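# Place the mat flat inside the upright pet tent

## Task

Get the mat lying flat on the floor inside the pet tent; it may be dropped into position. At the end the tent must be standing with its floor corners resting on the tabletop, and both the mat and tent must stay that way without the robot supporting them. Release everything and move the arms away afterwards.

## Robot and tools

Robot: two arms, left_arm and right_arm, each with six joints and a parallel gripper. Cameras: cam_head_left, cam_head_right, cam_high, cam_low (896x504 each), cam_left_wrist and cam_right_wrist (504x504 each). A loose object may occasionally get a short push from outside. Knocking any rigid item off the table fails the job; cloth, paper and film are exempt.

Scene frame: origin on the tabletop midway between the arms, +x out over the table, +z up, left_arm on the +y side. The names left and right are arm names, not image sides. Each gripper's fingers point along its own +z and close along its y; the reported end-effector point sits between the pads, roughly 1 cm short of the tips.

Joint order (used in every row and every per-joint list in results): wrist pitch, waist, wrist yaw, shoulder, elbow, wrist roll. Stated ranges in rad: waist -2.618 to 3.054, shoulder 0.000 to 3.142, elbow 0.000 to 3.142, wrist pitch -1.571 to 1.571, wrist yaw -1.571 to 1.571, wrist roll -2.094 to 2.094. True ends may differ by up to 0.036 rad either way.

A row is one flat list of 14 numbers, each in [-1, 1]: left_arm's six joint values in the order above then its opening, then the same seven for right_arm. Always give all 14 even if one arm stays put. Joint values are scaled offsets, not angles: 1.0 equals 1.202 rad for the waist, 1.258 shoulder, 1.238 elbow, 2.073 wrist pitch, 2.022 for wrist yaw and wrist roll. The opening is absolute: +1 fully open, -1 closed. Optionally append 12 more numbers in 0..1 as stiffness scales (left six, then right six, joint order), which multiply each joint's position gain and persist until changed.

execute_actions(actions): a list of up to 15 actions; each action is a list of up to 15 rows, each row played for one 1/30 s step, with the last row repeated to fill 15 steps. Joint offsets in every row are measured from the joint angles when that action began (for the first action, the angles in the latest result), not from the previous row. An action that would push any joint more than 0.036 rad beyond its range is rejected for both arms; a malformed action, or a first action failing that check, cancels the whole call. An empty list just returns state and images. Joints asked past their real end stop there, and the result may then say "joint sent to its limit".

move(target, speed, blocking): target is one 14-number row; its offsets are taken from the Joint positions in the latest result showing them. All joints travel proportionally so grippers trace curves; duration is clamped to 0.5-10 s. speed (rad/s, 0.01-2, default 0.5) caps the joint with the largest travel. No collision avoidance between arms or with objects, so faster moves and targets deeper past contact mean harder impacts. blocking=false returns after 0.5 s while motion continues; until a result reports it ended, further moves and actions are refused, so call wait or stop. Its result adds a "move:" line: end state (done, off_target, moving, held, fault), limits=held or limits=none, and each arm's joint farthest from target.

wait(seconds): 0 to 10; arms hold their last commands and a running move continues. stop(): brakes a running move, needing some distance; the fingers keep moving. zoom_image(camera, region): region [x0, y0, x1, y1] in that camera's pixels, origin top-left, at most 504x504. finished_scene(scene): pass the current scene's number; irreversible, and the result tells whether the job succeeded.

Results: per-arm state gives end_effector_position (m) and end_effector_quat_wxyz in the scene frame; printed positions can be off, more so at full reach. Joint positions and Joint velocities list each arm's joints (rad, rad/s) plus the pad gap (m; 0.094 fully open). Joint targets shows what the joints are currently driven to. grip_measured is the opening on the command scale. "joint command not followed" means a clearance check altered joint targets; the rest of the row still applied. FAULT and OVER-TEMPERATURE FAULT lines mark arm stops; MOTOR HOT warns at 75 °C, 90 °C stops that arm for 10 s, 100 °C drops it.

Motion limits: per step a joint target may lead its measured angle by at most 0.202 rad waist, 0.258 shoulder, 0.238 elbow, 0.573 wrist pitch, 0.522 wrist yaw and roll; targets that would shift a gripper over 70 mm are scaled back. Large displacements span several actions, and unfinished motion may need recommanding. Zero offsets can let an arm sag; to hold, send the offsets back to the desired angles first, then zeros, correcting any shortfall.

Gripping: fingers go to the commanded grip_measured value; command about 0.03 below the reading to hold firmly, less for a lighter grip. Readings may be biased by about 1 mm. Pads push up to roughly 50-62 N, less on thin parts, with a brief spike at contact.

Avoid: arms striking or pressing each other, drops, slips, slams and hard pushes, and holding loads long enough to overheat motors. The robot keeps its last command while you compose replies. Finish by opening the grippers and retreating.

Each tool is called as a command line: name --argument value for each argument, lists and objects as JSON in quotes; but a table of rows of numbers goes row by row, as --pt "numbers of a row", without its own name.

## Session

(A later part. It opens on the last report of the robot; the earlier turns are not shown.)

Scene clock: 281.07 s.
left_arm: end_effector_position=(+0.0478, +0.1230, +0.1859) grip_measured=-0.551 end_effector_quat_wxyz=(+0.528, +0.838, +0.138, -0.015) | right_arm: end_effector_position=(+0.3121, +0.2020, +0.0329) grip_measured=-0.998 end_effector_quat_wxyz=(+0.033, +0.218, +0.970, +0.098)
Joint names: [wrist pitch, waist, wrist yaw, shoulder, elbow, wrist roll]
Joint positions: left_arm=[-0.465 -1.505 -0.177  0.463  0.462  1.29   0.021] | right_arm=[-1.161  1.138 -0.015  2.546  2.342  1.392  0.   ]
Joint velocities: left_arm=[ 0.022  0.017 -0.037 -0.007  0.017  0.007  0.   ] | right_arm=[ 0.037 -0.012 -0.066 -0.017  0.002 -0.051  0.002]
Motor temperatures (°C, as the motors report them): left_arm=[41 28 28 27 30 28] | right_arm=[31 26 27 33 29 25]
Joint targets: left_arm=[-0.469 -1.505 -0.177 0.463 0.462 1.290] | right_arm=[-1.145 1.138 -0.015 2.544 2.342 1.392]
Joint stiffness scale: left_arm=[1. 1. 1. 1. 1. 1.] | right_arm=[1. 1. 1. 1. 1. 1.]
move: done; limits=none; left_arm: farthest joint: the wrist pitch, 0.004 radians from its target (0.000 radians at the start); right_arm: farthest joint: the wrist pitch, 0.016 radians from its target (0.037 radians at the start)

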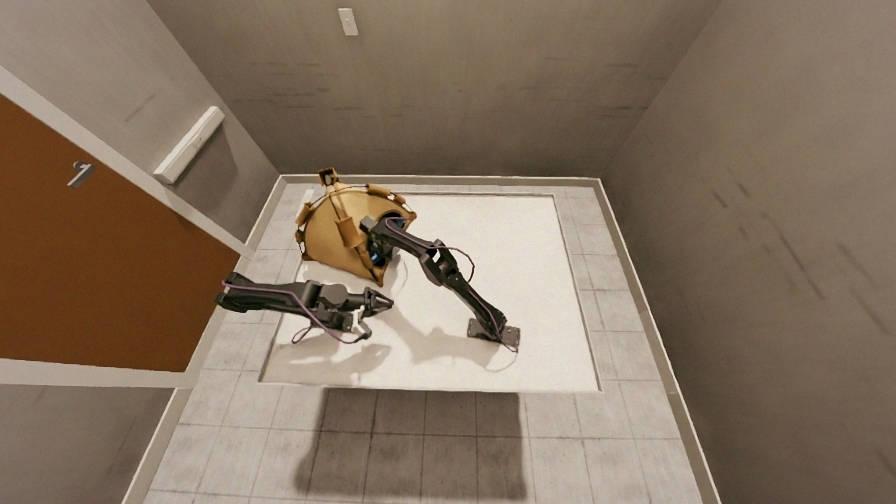

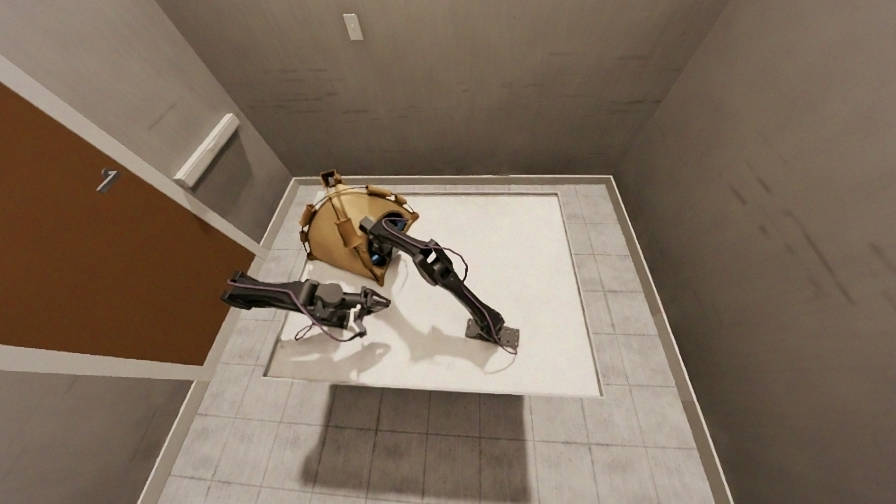

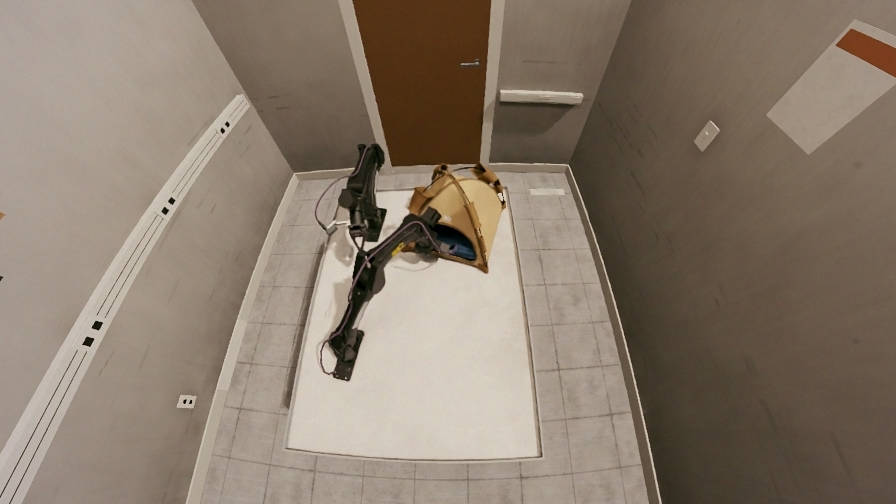

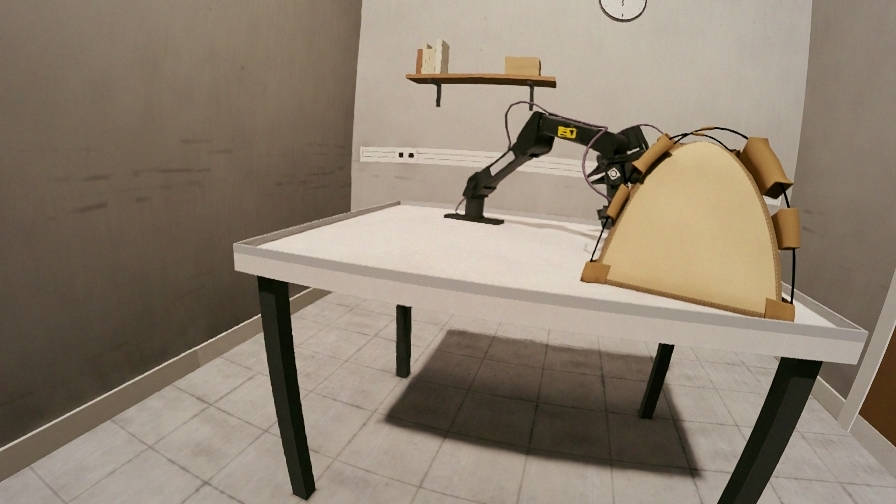

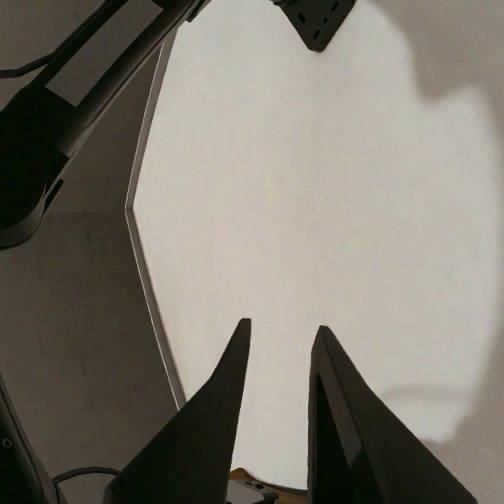

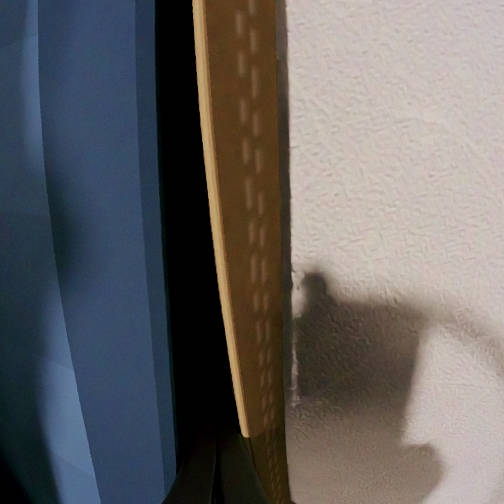

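Inside the sill. Lower a bit, spread, and lower.

move --target '[0,0,0,0,0,0,-0.55, 0.008,0,0,0.015,0,0,-1]' --speed 0.06

move --target '[0,0,0,0,0,0,-0.55, 0,0,0,0.015,0,0,-0.55]' --speed 0.03

zoom_image --camera "cam_head_left" --region '[340,200,440,290]'

Scene clock: 282.17 s.
left_arm: end_effector_position=(+0.0478, +0.1226, +0.1865) grip_measured=-0.551 end_effector_quat_wxyz=(+0.529, +0.837, +0.138, -0.016) | right_arm: end_effector_position=(+0.3112, +0.2008, +0.0219) grip_measured=-0.998 end_effector_quat_wxyz=(+0.030, +0.218, +0.971, +0.089)
Joint names: [wrist pitch, waist, wrist yaw, shoulder, elbow, wrist roll]
Joint positions: left_arm=[-0.462 -1.505 -0.177  0.463  0.462  1.29   0.021] | right_arm=[-1.159  1.138 -0.015  2.567  2.342  1.392  0.   ]
Joint velocities: left_arm=[-0.051  0.007 -0.007 -0.002 -0.007 -0.037  0.001] | right_arm=[-0.007  0.007 -0.022  0.012  0.002 -0.037  0.001]
Motor temperatures (°C, as the motors report them): left_arm=[41 28 28 27 30 28] | right_arm=[31 26 27 33 29 25]
Joint targets: left_arm=[-0.466 -1.505 -0.177 0.463 0.462 1.290] | right_arm=[-1.144 1.138 -0.015 2.565 2.342 1.392]
Joint stiffness scale: left_arm=[1. 1. 1. 1. 1. 1.] | right_arm=[1. 1. 1. 1. 1. 1.]
move: done; limits=none; left_arm: farthest joint: the wrist pitch, 0.003 radians from its target (0.000 radians at the start); right_arm: farthest joint: the wrist pitch, 0.014 radians from its target (0.016 radians at the start)

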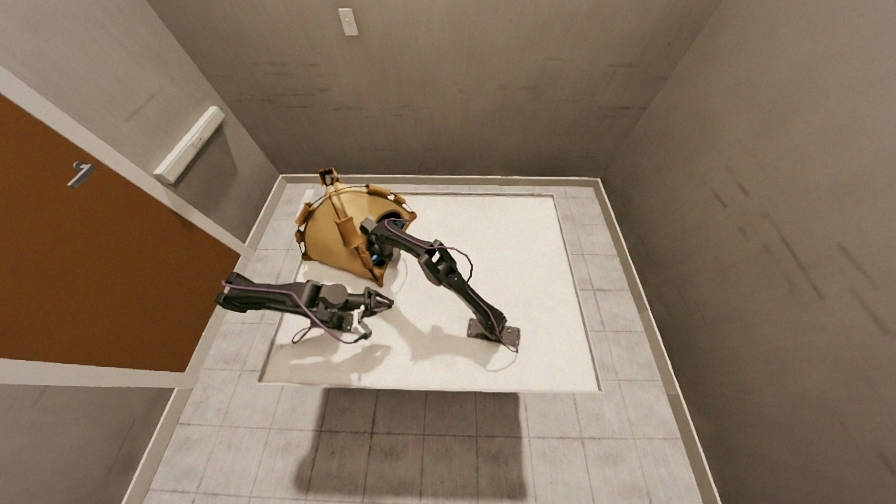

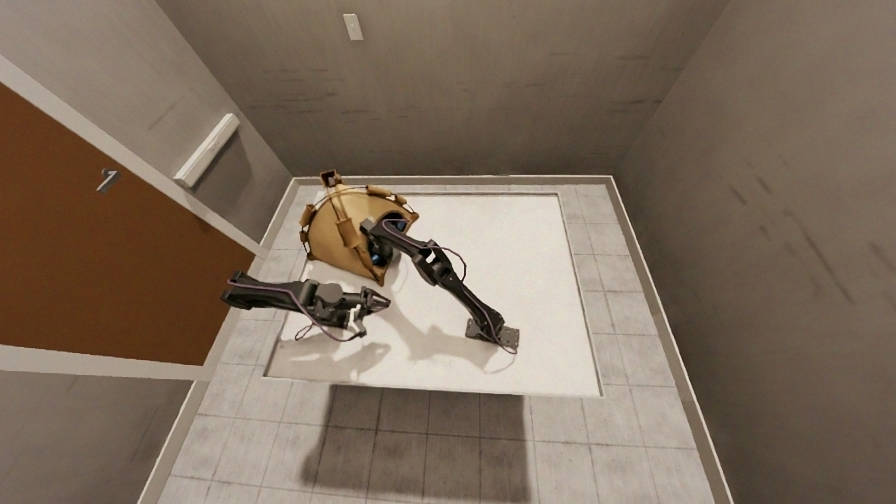

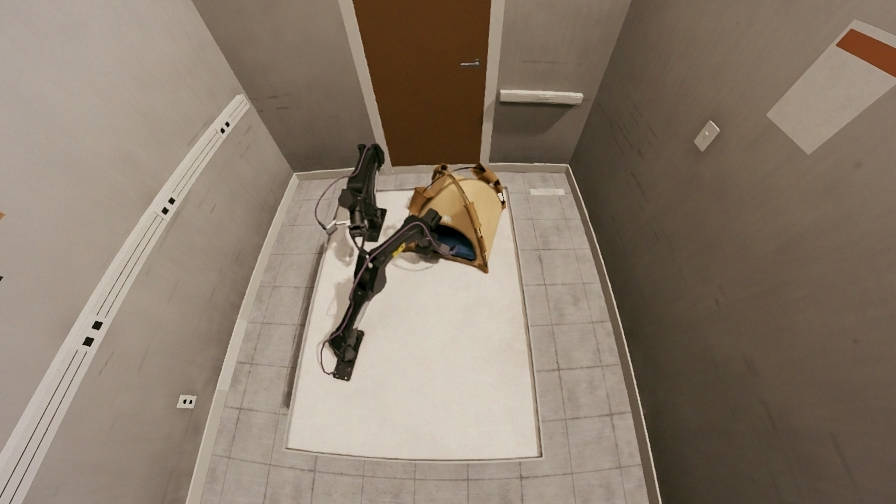

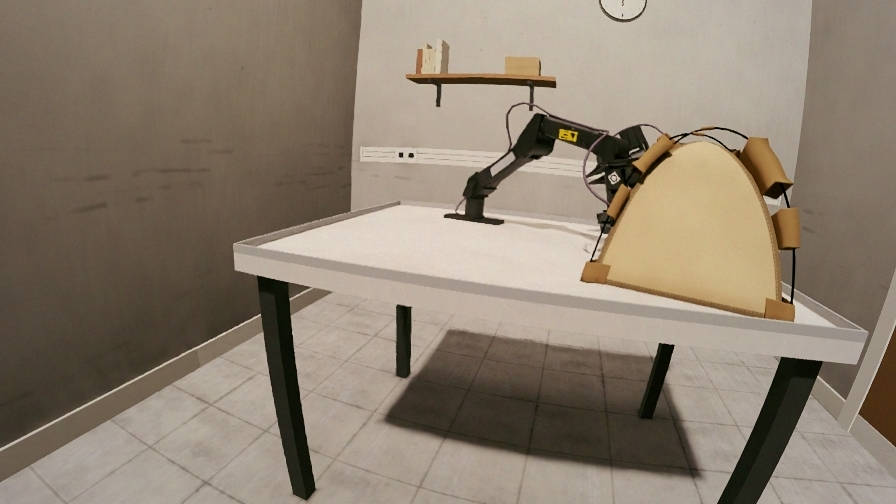

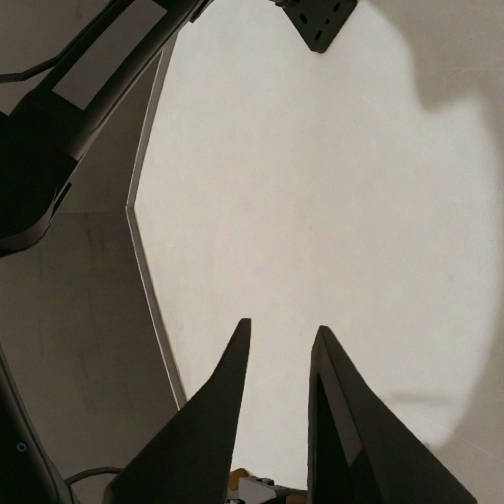

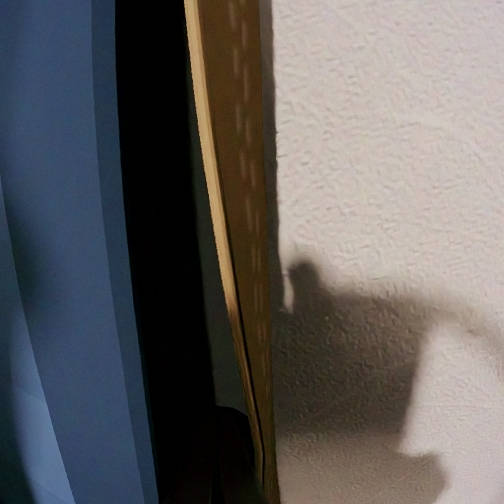

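Scene clock: 283.10 s.
left_arm: end_effector_position=(+0.0477, +0.1223, +0.1873) grip_measured=-0.551 end_effector_quat_wxyz=(+0.530, +0.836, +0.138, -0.016) | right_arm: end_effector_position=(+0.3106, +0.1999, +0.0159) grip_measured=-0.552 end_effector_quat_wxyz=(+0.027, +0.218, +0.972, +0.084)
Joint names: [wrist pitch, waist, wrist yaw, shoulder, elbow, wrist roll]
Joint positions: left_arm=[-0.459 -1.505 -0.177  0.463  0.462  1.29   0.021] | right_arm=[-1.158  1.138 -0.015  2.579  2.342  1.392  0.021]
Joint velocities: left_arm=[ 0.051 -0.007  0.037 -0.002 -0.012 -0.037 -0.   ] | right_arm=[-0.051 -0.002 -0.037  0.007  0.002  0.037 -0.   ]
Motor temperatures (°C, as the motors report them): left_arm=[41 28 28 27 30 28] | right_arm=[31 26 27 33 29 25]
Joint targets: left_arm=[-0.462 -1.505 -0.177 0.463 0.462 1.290] | right_arm=[-1.158 1.138 -0.015 2.586 2.342 1.392]
Joint stiffness scale: left_arm=[1. 1. 1. 1. 1. 1.] | right_arm=[1. 1. 1. 1. 1. 1.]
move: done; limits=none; left_arm: farthest joint: the wrist pitch, 0.003 radians from its target (0.000 radians at the start); right_arm: farthest joint: the shoulder, 0.007 radians from its target (0.019 radians at the start)

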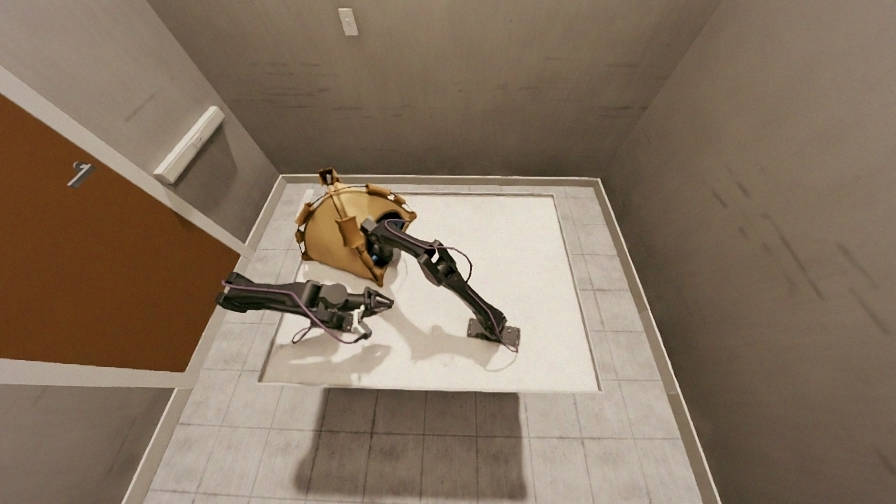

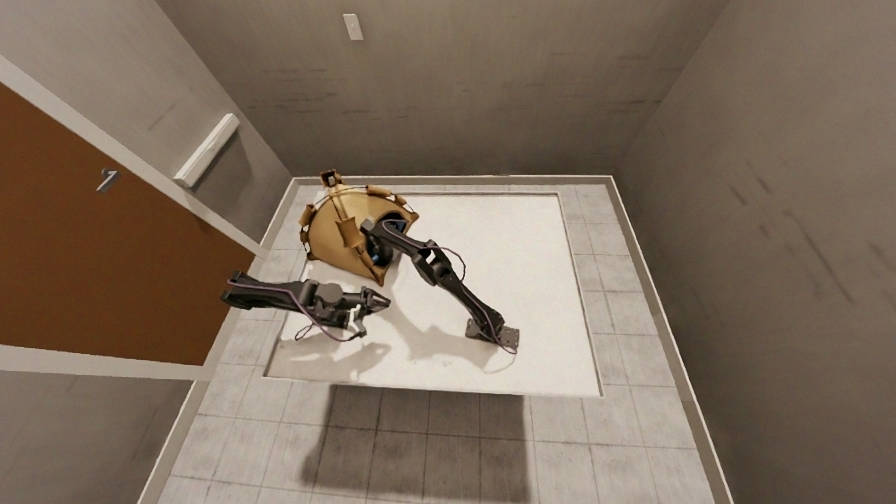

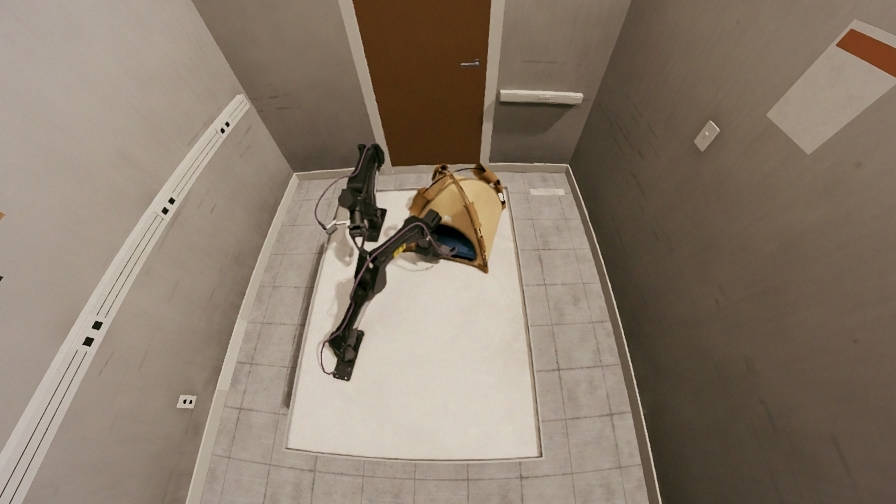

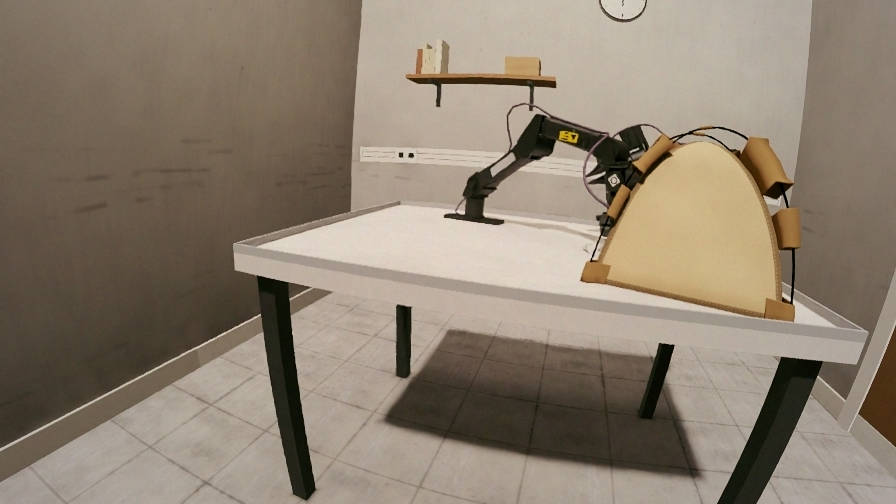

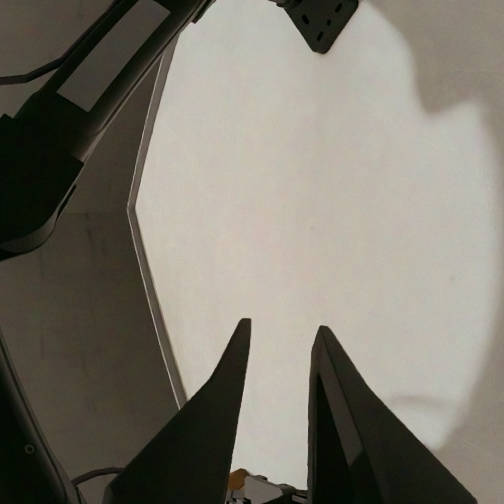

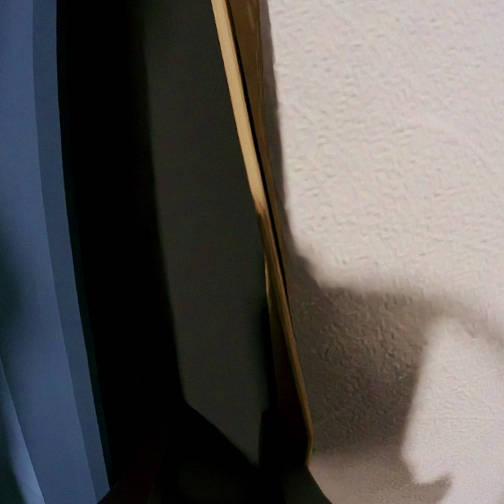

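Region (340, 200, 440, 290) of cam_head_left's 896x504 image, scaled by 5.040, with more detail than that image has; it fills the top 454 rows of this view, and the rest is white.

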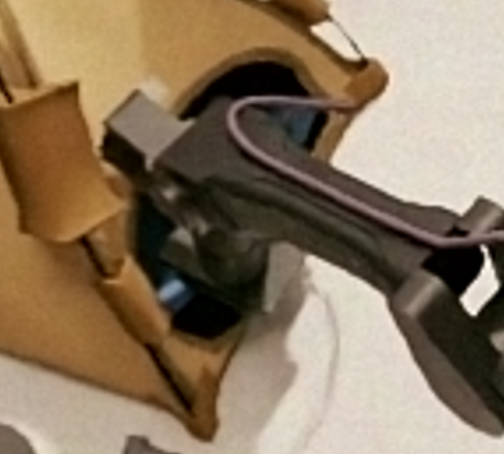

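execute_actions --actions '[]'

Scene clock: 284.27 s.
left_arm: end_effector_position=(+0.0477, +0.1223, +0.1873) grip_measured=-0.551 end_effector_quat_wxyz=(+0.530, +0.836, +0.138, -0.016) | right_arm: end_effector_position=(+0.3106, +0.1999, +0.0159) grip_measured=-0.552 end_effector_quat_wxyz=(+0.027, +0.218, +0.972, +0.084)
Joint names: [wrist pitch, waist, wrist yaw, shoulder, elbow, wrist roll]
Joint positions: left_arm=[-0.459 -1.505 -0.177  0.463  0.462  1.29   0.021] | right_arm=[-1.158  1.138 -0.015  2.579  2.342  1.392  0.021]
Joint velocities: left_arm=[-0.037 -0.012 -0.051  0.002  0.017 -0.007 -0.001] | right_arm=[-0.022 -0.002  0.007  0.002  0.002 -0.007  0.   ]
Motor temperatures (°C, as the motors report them): left_arm=[41 28 28 27 30 28] | right_arm=[31 26 27 33 29 25]
Joint targets: left_arm=[-0.462 -1.505 -0.177 0.463 0.462 1.290] | right_arm=[-1.158 1.138 -0.015 2.586 2.342 1.392]
Joint stiffness scale: left_arm=[1. 1. 1. 1. 1. 1.] | right_arm=[1. 1. 1. 1. 1. 1.]

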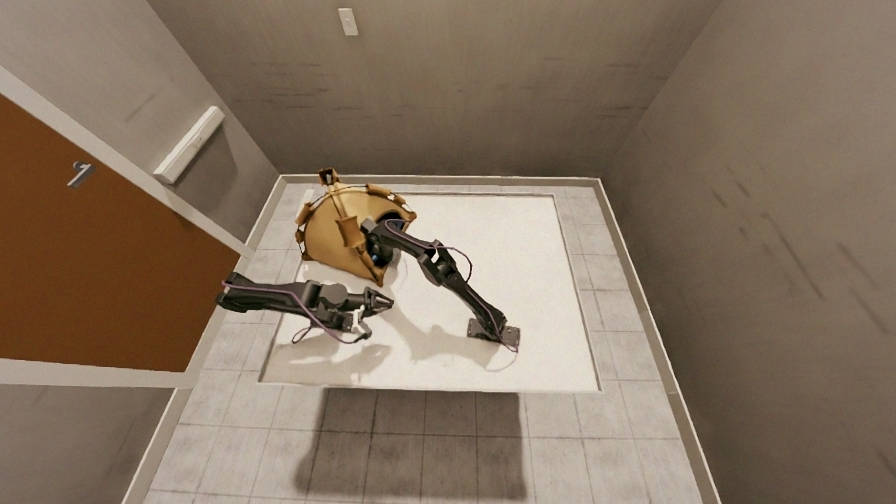

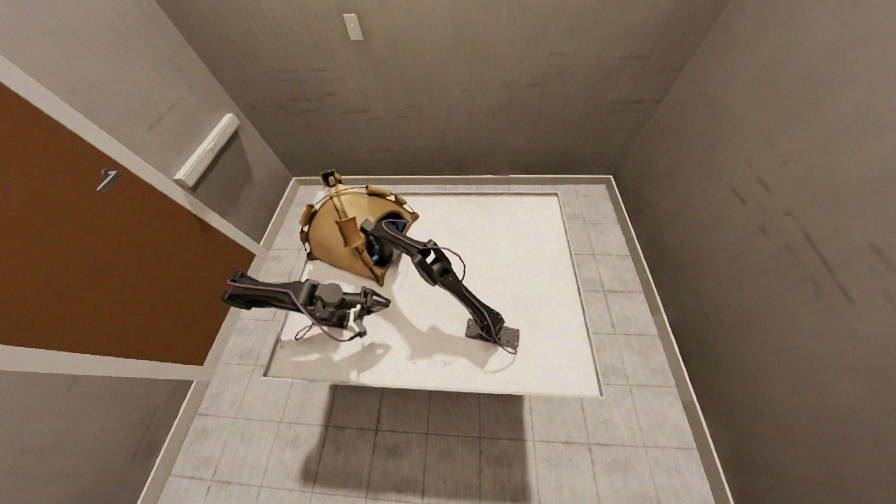

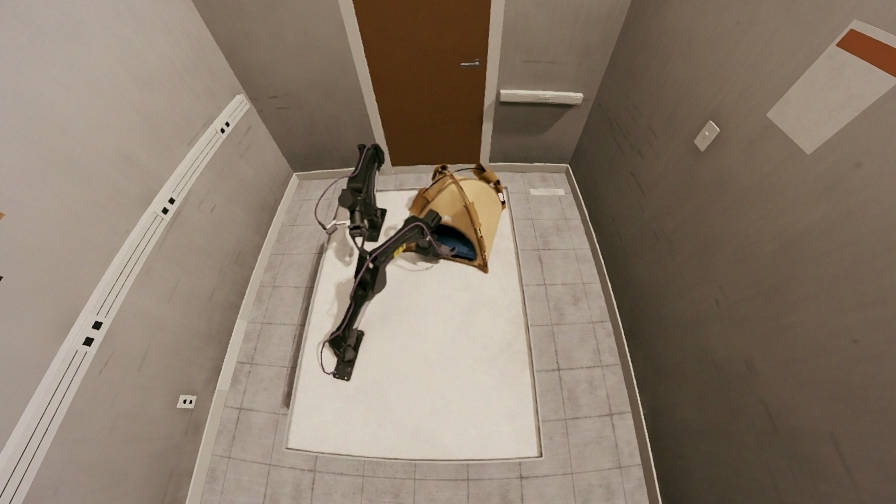

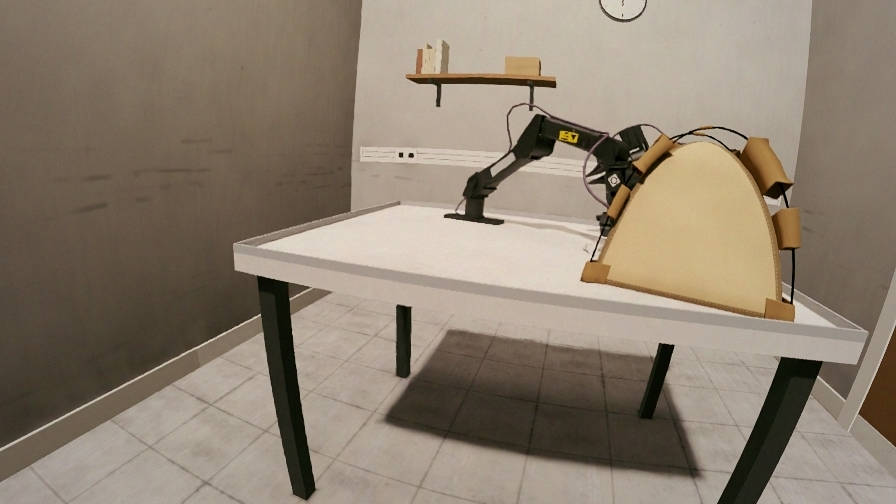

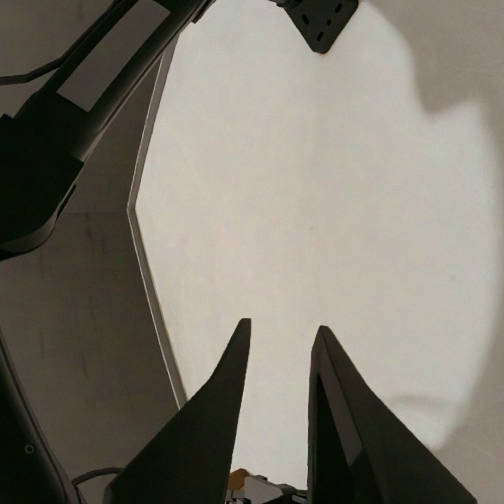

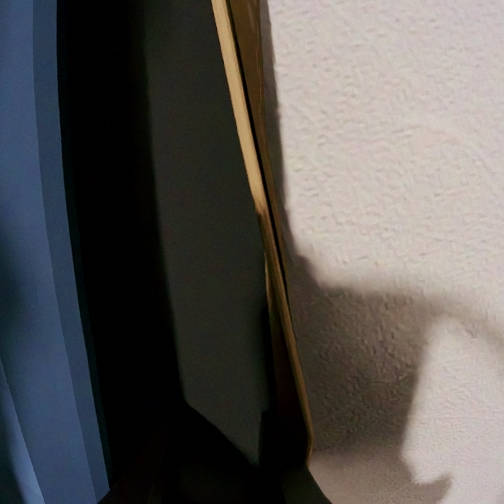

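execute_actions --actions '[[[0,0,0,0,0,0,-0.55,0,0,0,0.005,0,0,-0.25]],[[0,0,0,0,0,0,-0.55,0,0,0,0,0,0,-0.25]]]'

zoom_image --camera "cam_high" --region '[380,180,520,290]'

Scene clock: 285.70 s.
left_arm: end_effector_position=(+0.0477, +0.1216, +0.1887) grip_measured=-0.551 end_effector_quat_wxyz=(+0.533, +0.834, +0.138, -0.017) | right_arm: end_effector_position=(+0.3102, +0.2006, +0.0160) grip_measured=-0.252 end_effector_quat_wxyz=(+0.026, +0.218, +0.972, +0.085)
Joint names: [wrist pitch, waist, wrist yaw, shoulder, elbow, wrist roll]
Joint positions: left_arm=[-0.452 -1.505 -0.177  0.463  0.462  1.29   0.021] | right_arm=[-1.157  1.138 -0.019  2.579  2.342  1.392  0.035]
Joint velocities: left_arm=[-0.007  0.002  0.022 -0.002  0.002 -0.081 -0.   ] | right_arm=[ 0.081 -0.002  0.051 -0.002 -0.017  0.007  0.   ]
Motor temperatures (°C, as the motors report them): left_arm=[41 28 28 27 30 28] | right_arm=[31 26 27 33 29 25]
Joint targets: left_arm=[-0.456 -1.505 -0.177 0.463 0.462 1.290] | right_arm=[-1.157 1.138 -0.019 2.579 2.342 1.392]
Joint stiffness scale: left_arm=[1. 1. 1. 1. 1. 1.] | right_arm=[1. 1. 1. 1. 1. 1.]

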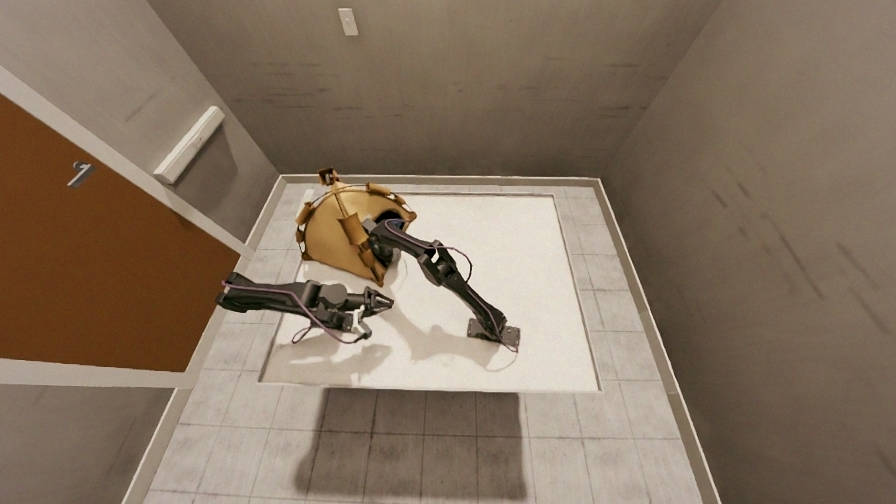

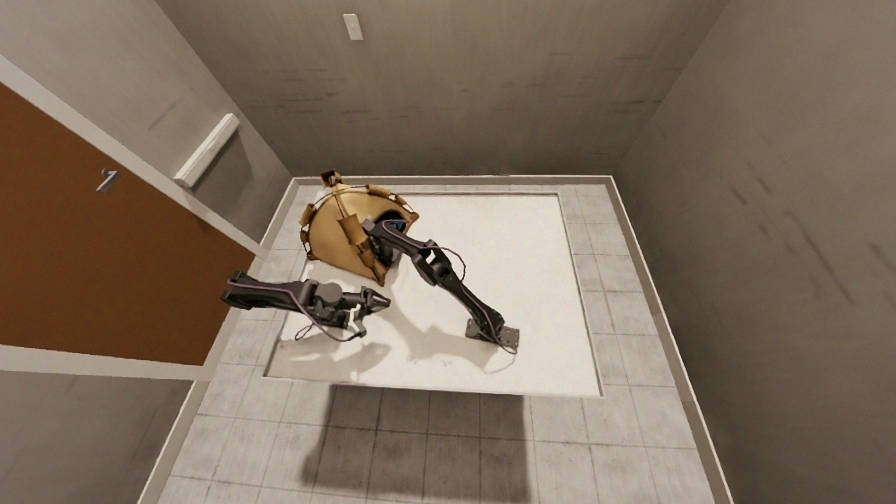

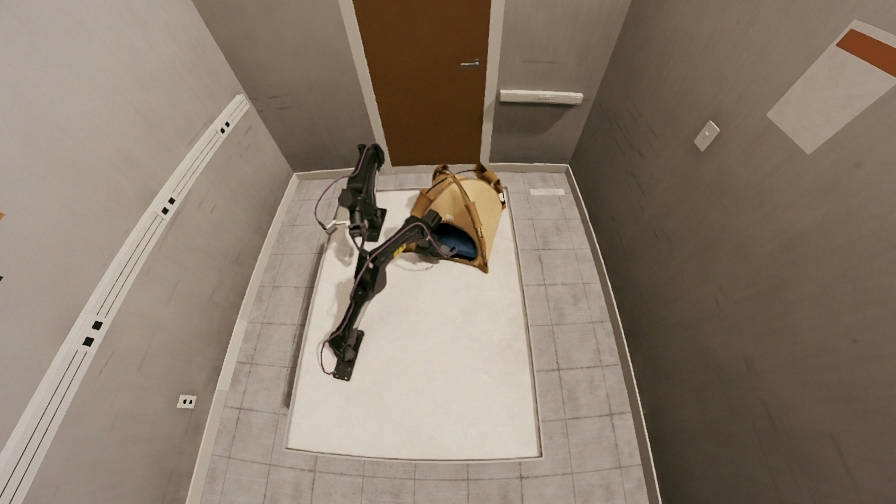

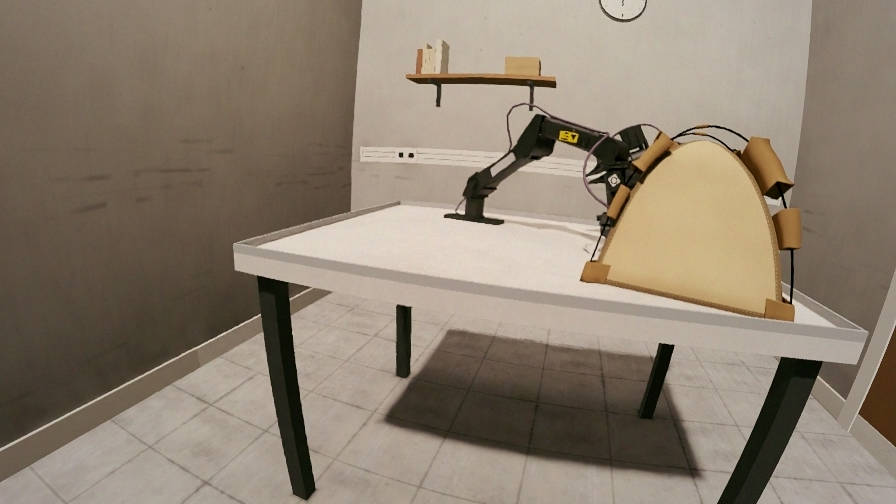

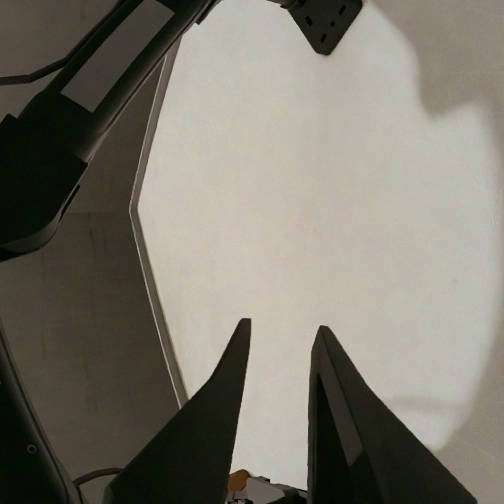

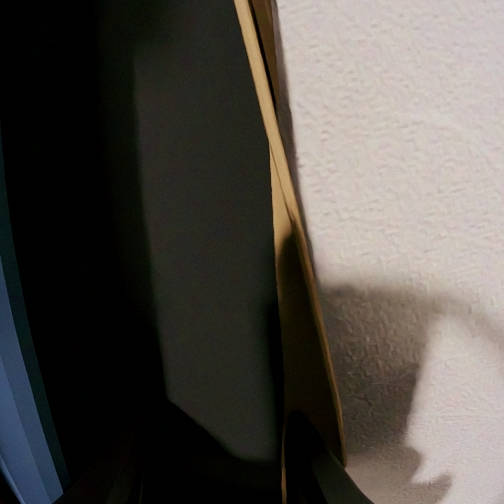

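Region (380, 180, 520, 290) of cam_high's 896x504 image, scaled by 3.600, with more detail than that image has; it fills the top 396 rows of this view, and the rest is white.

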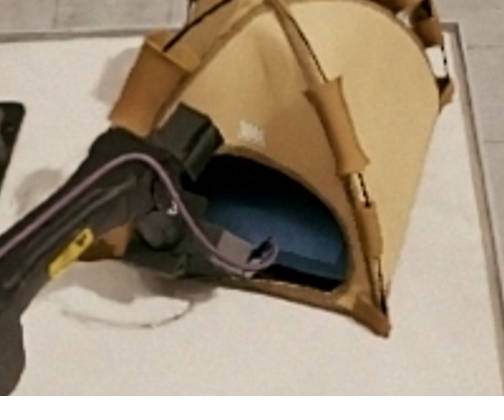

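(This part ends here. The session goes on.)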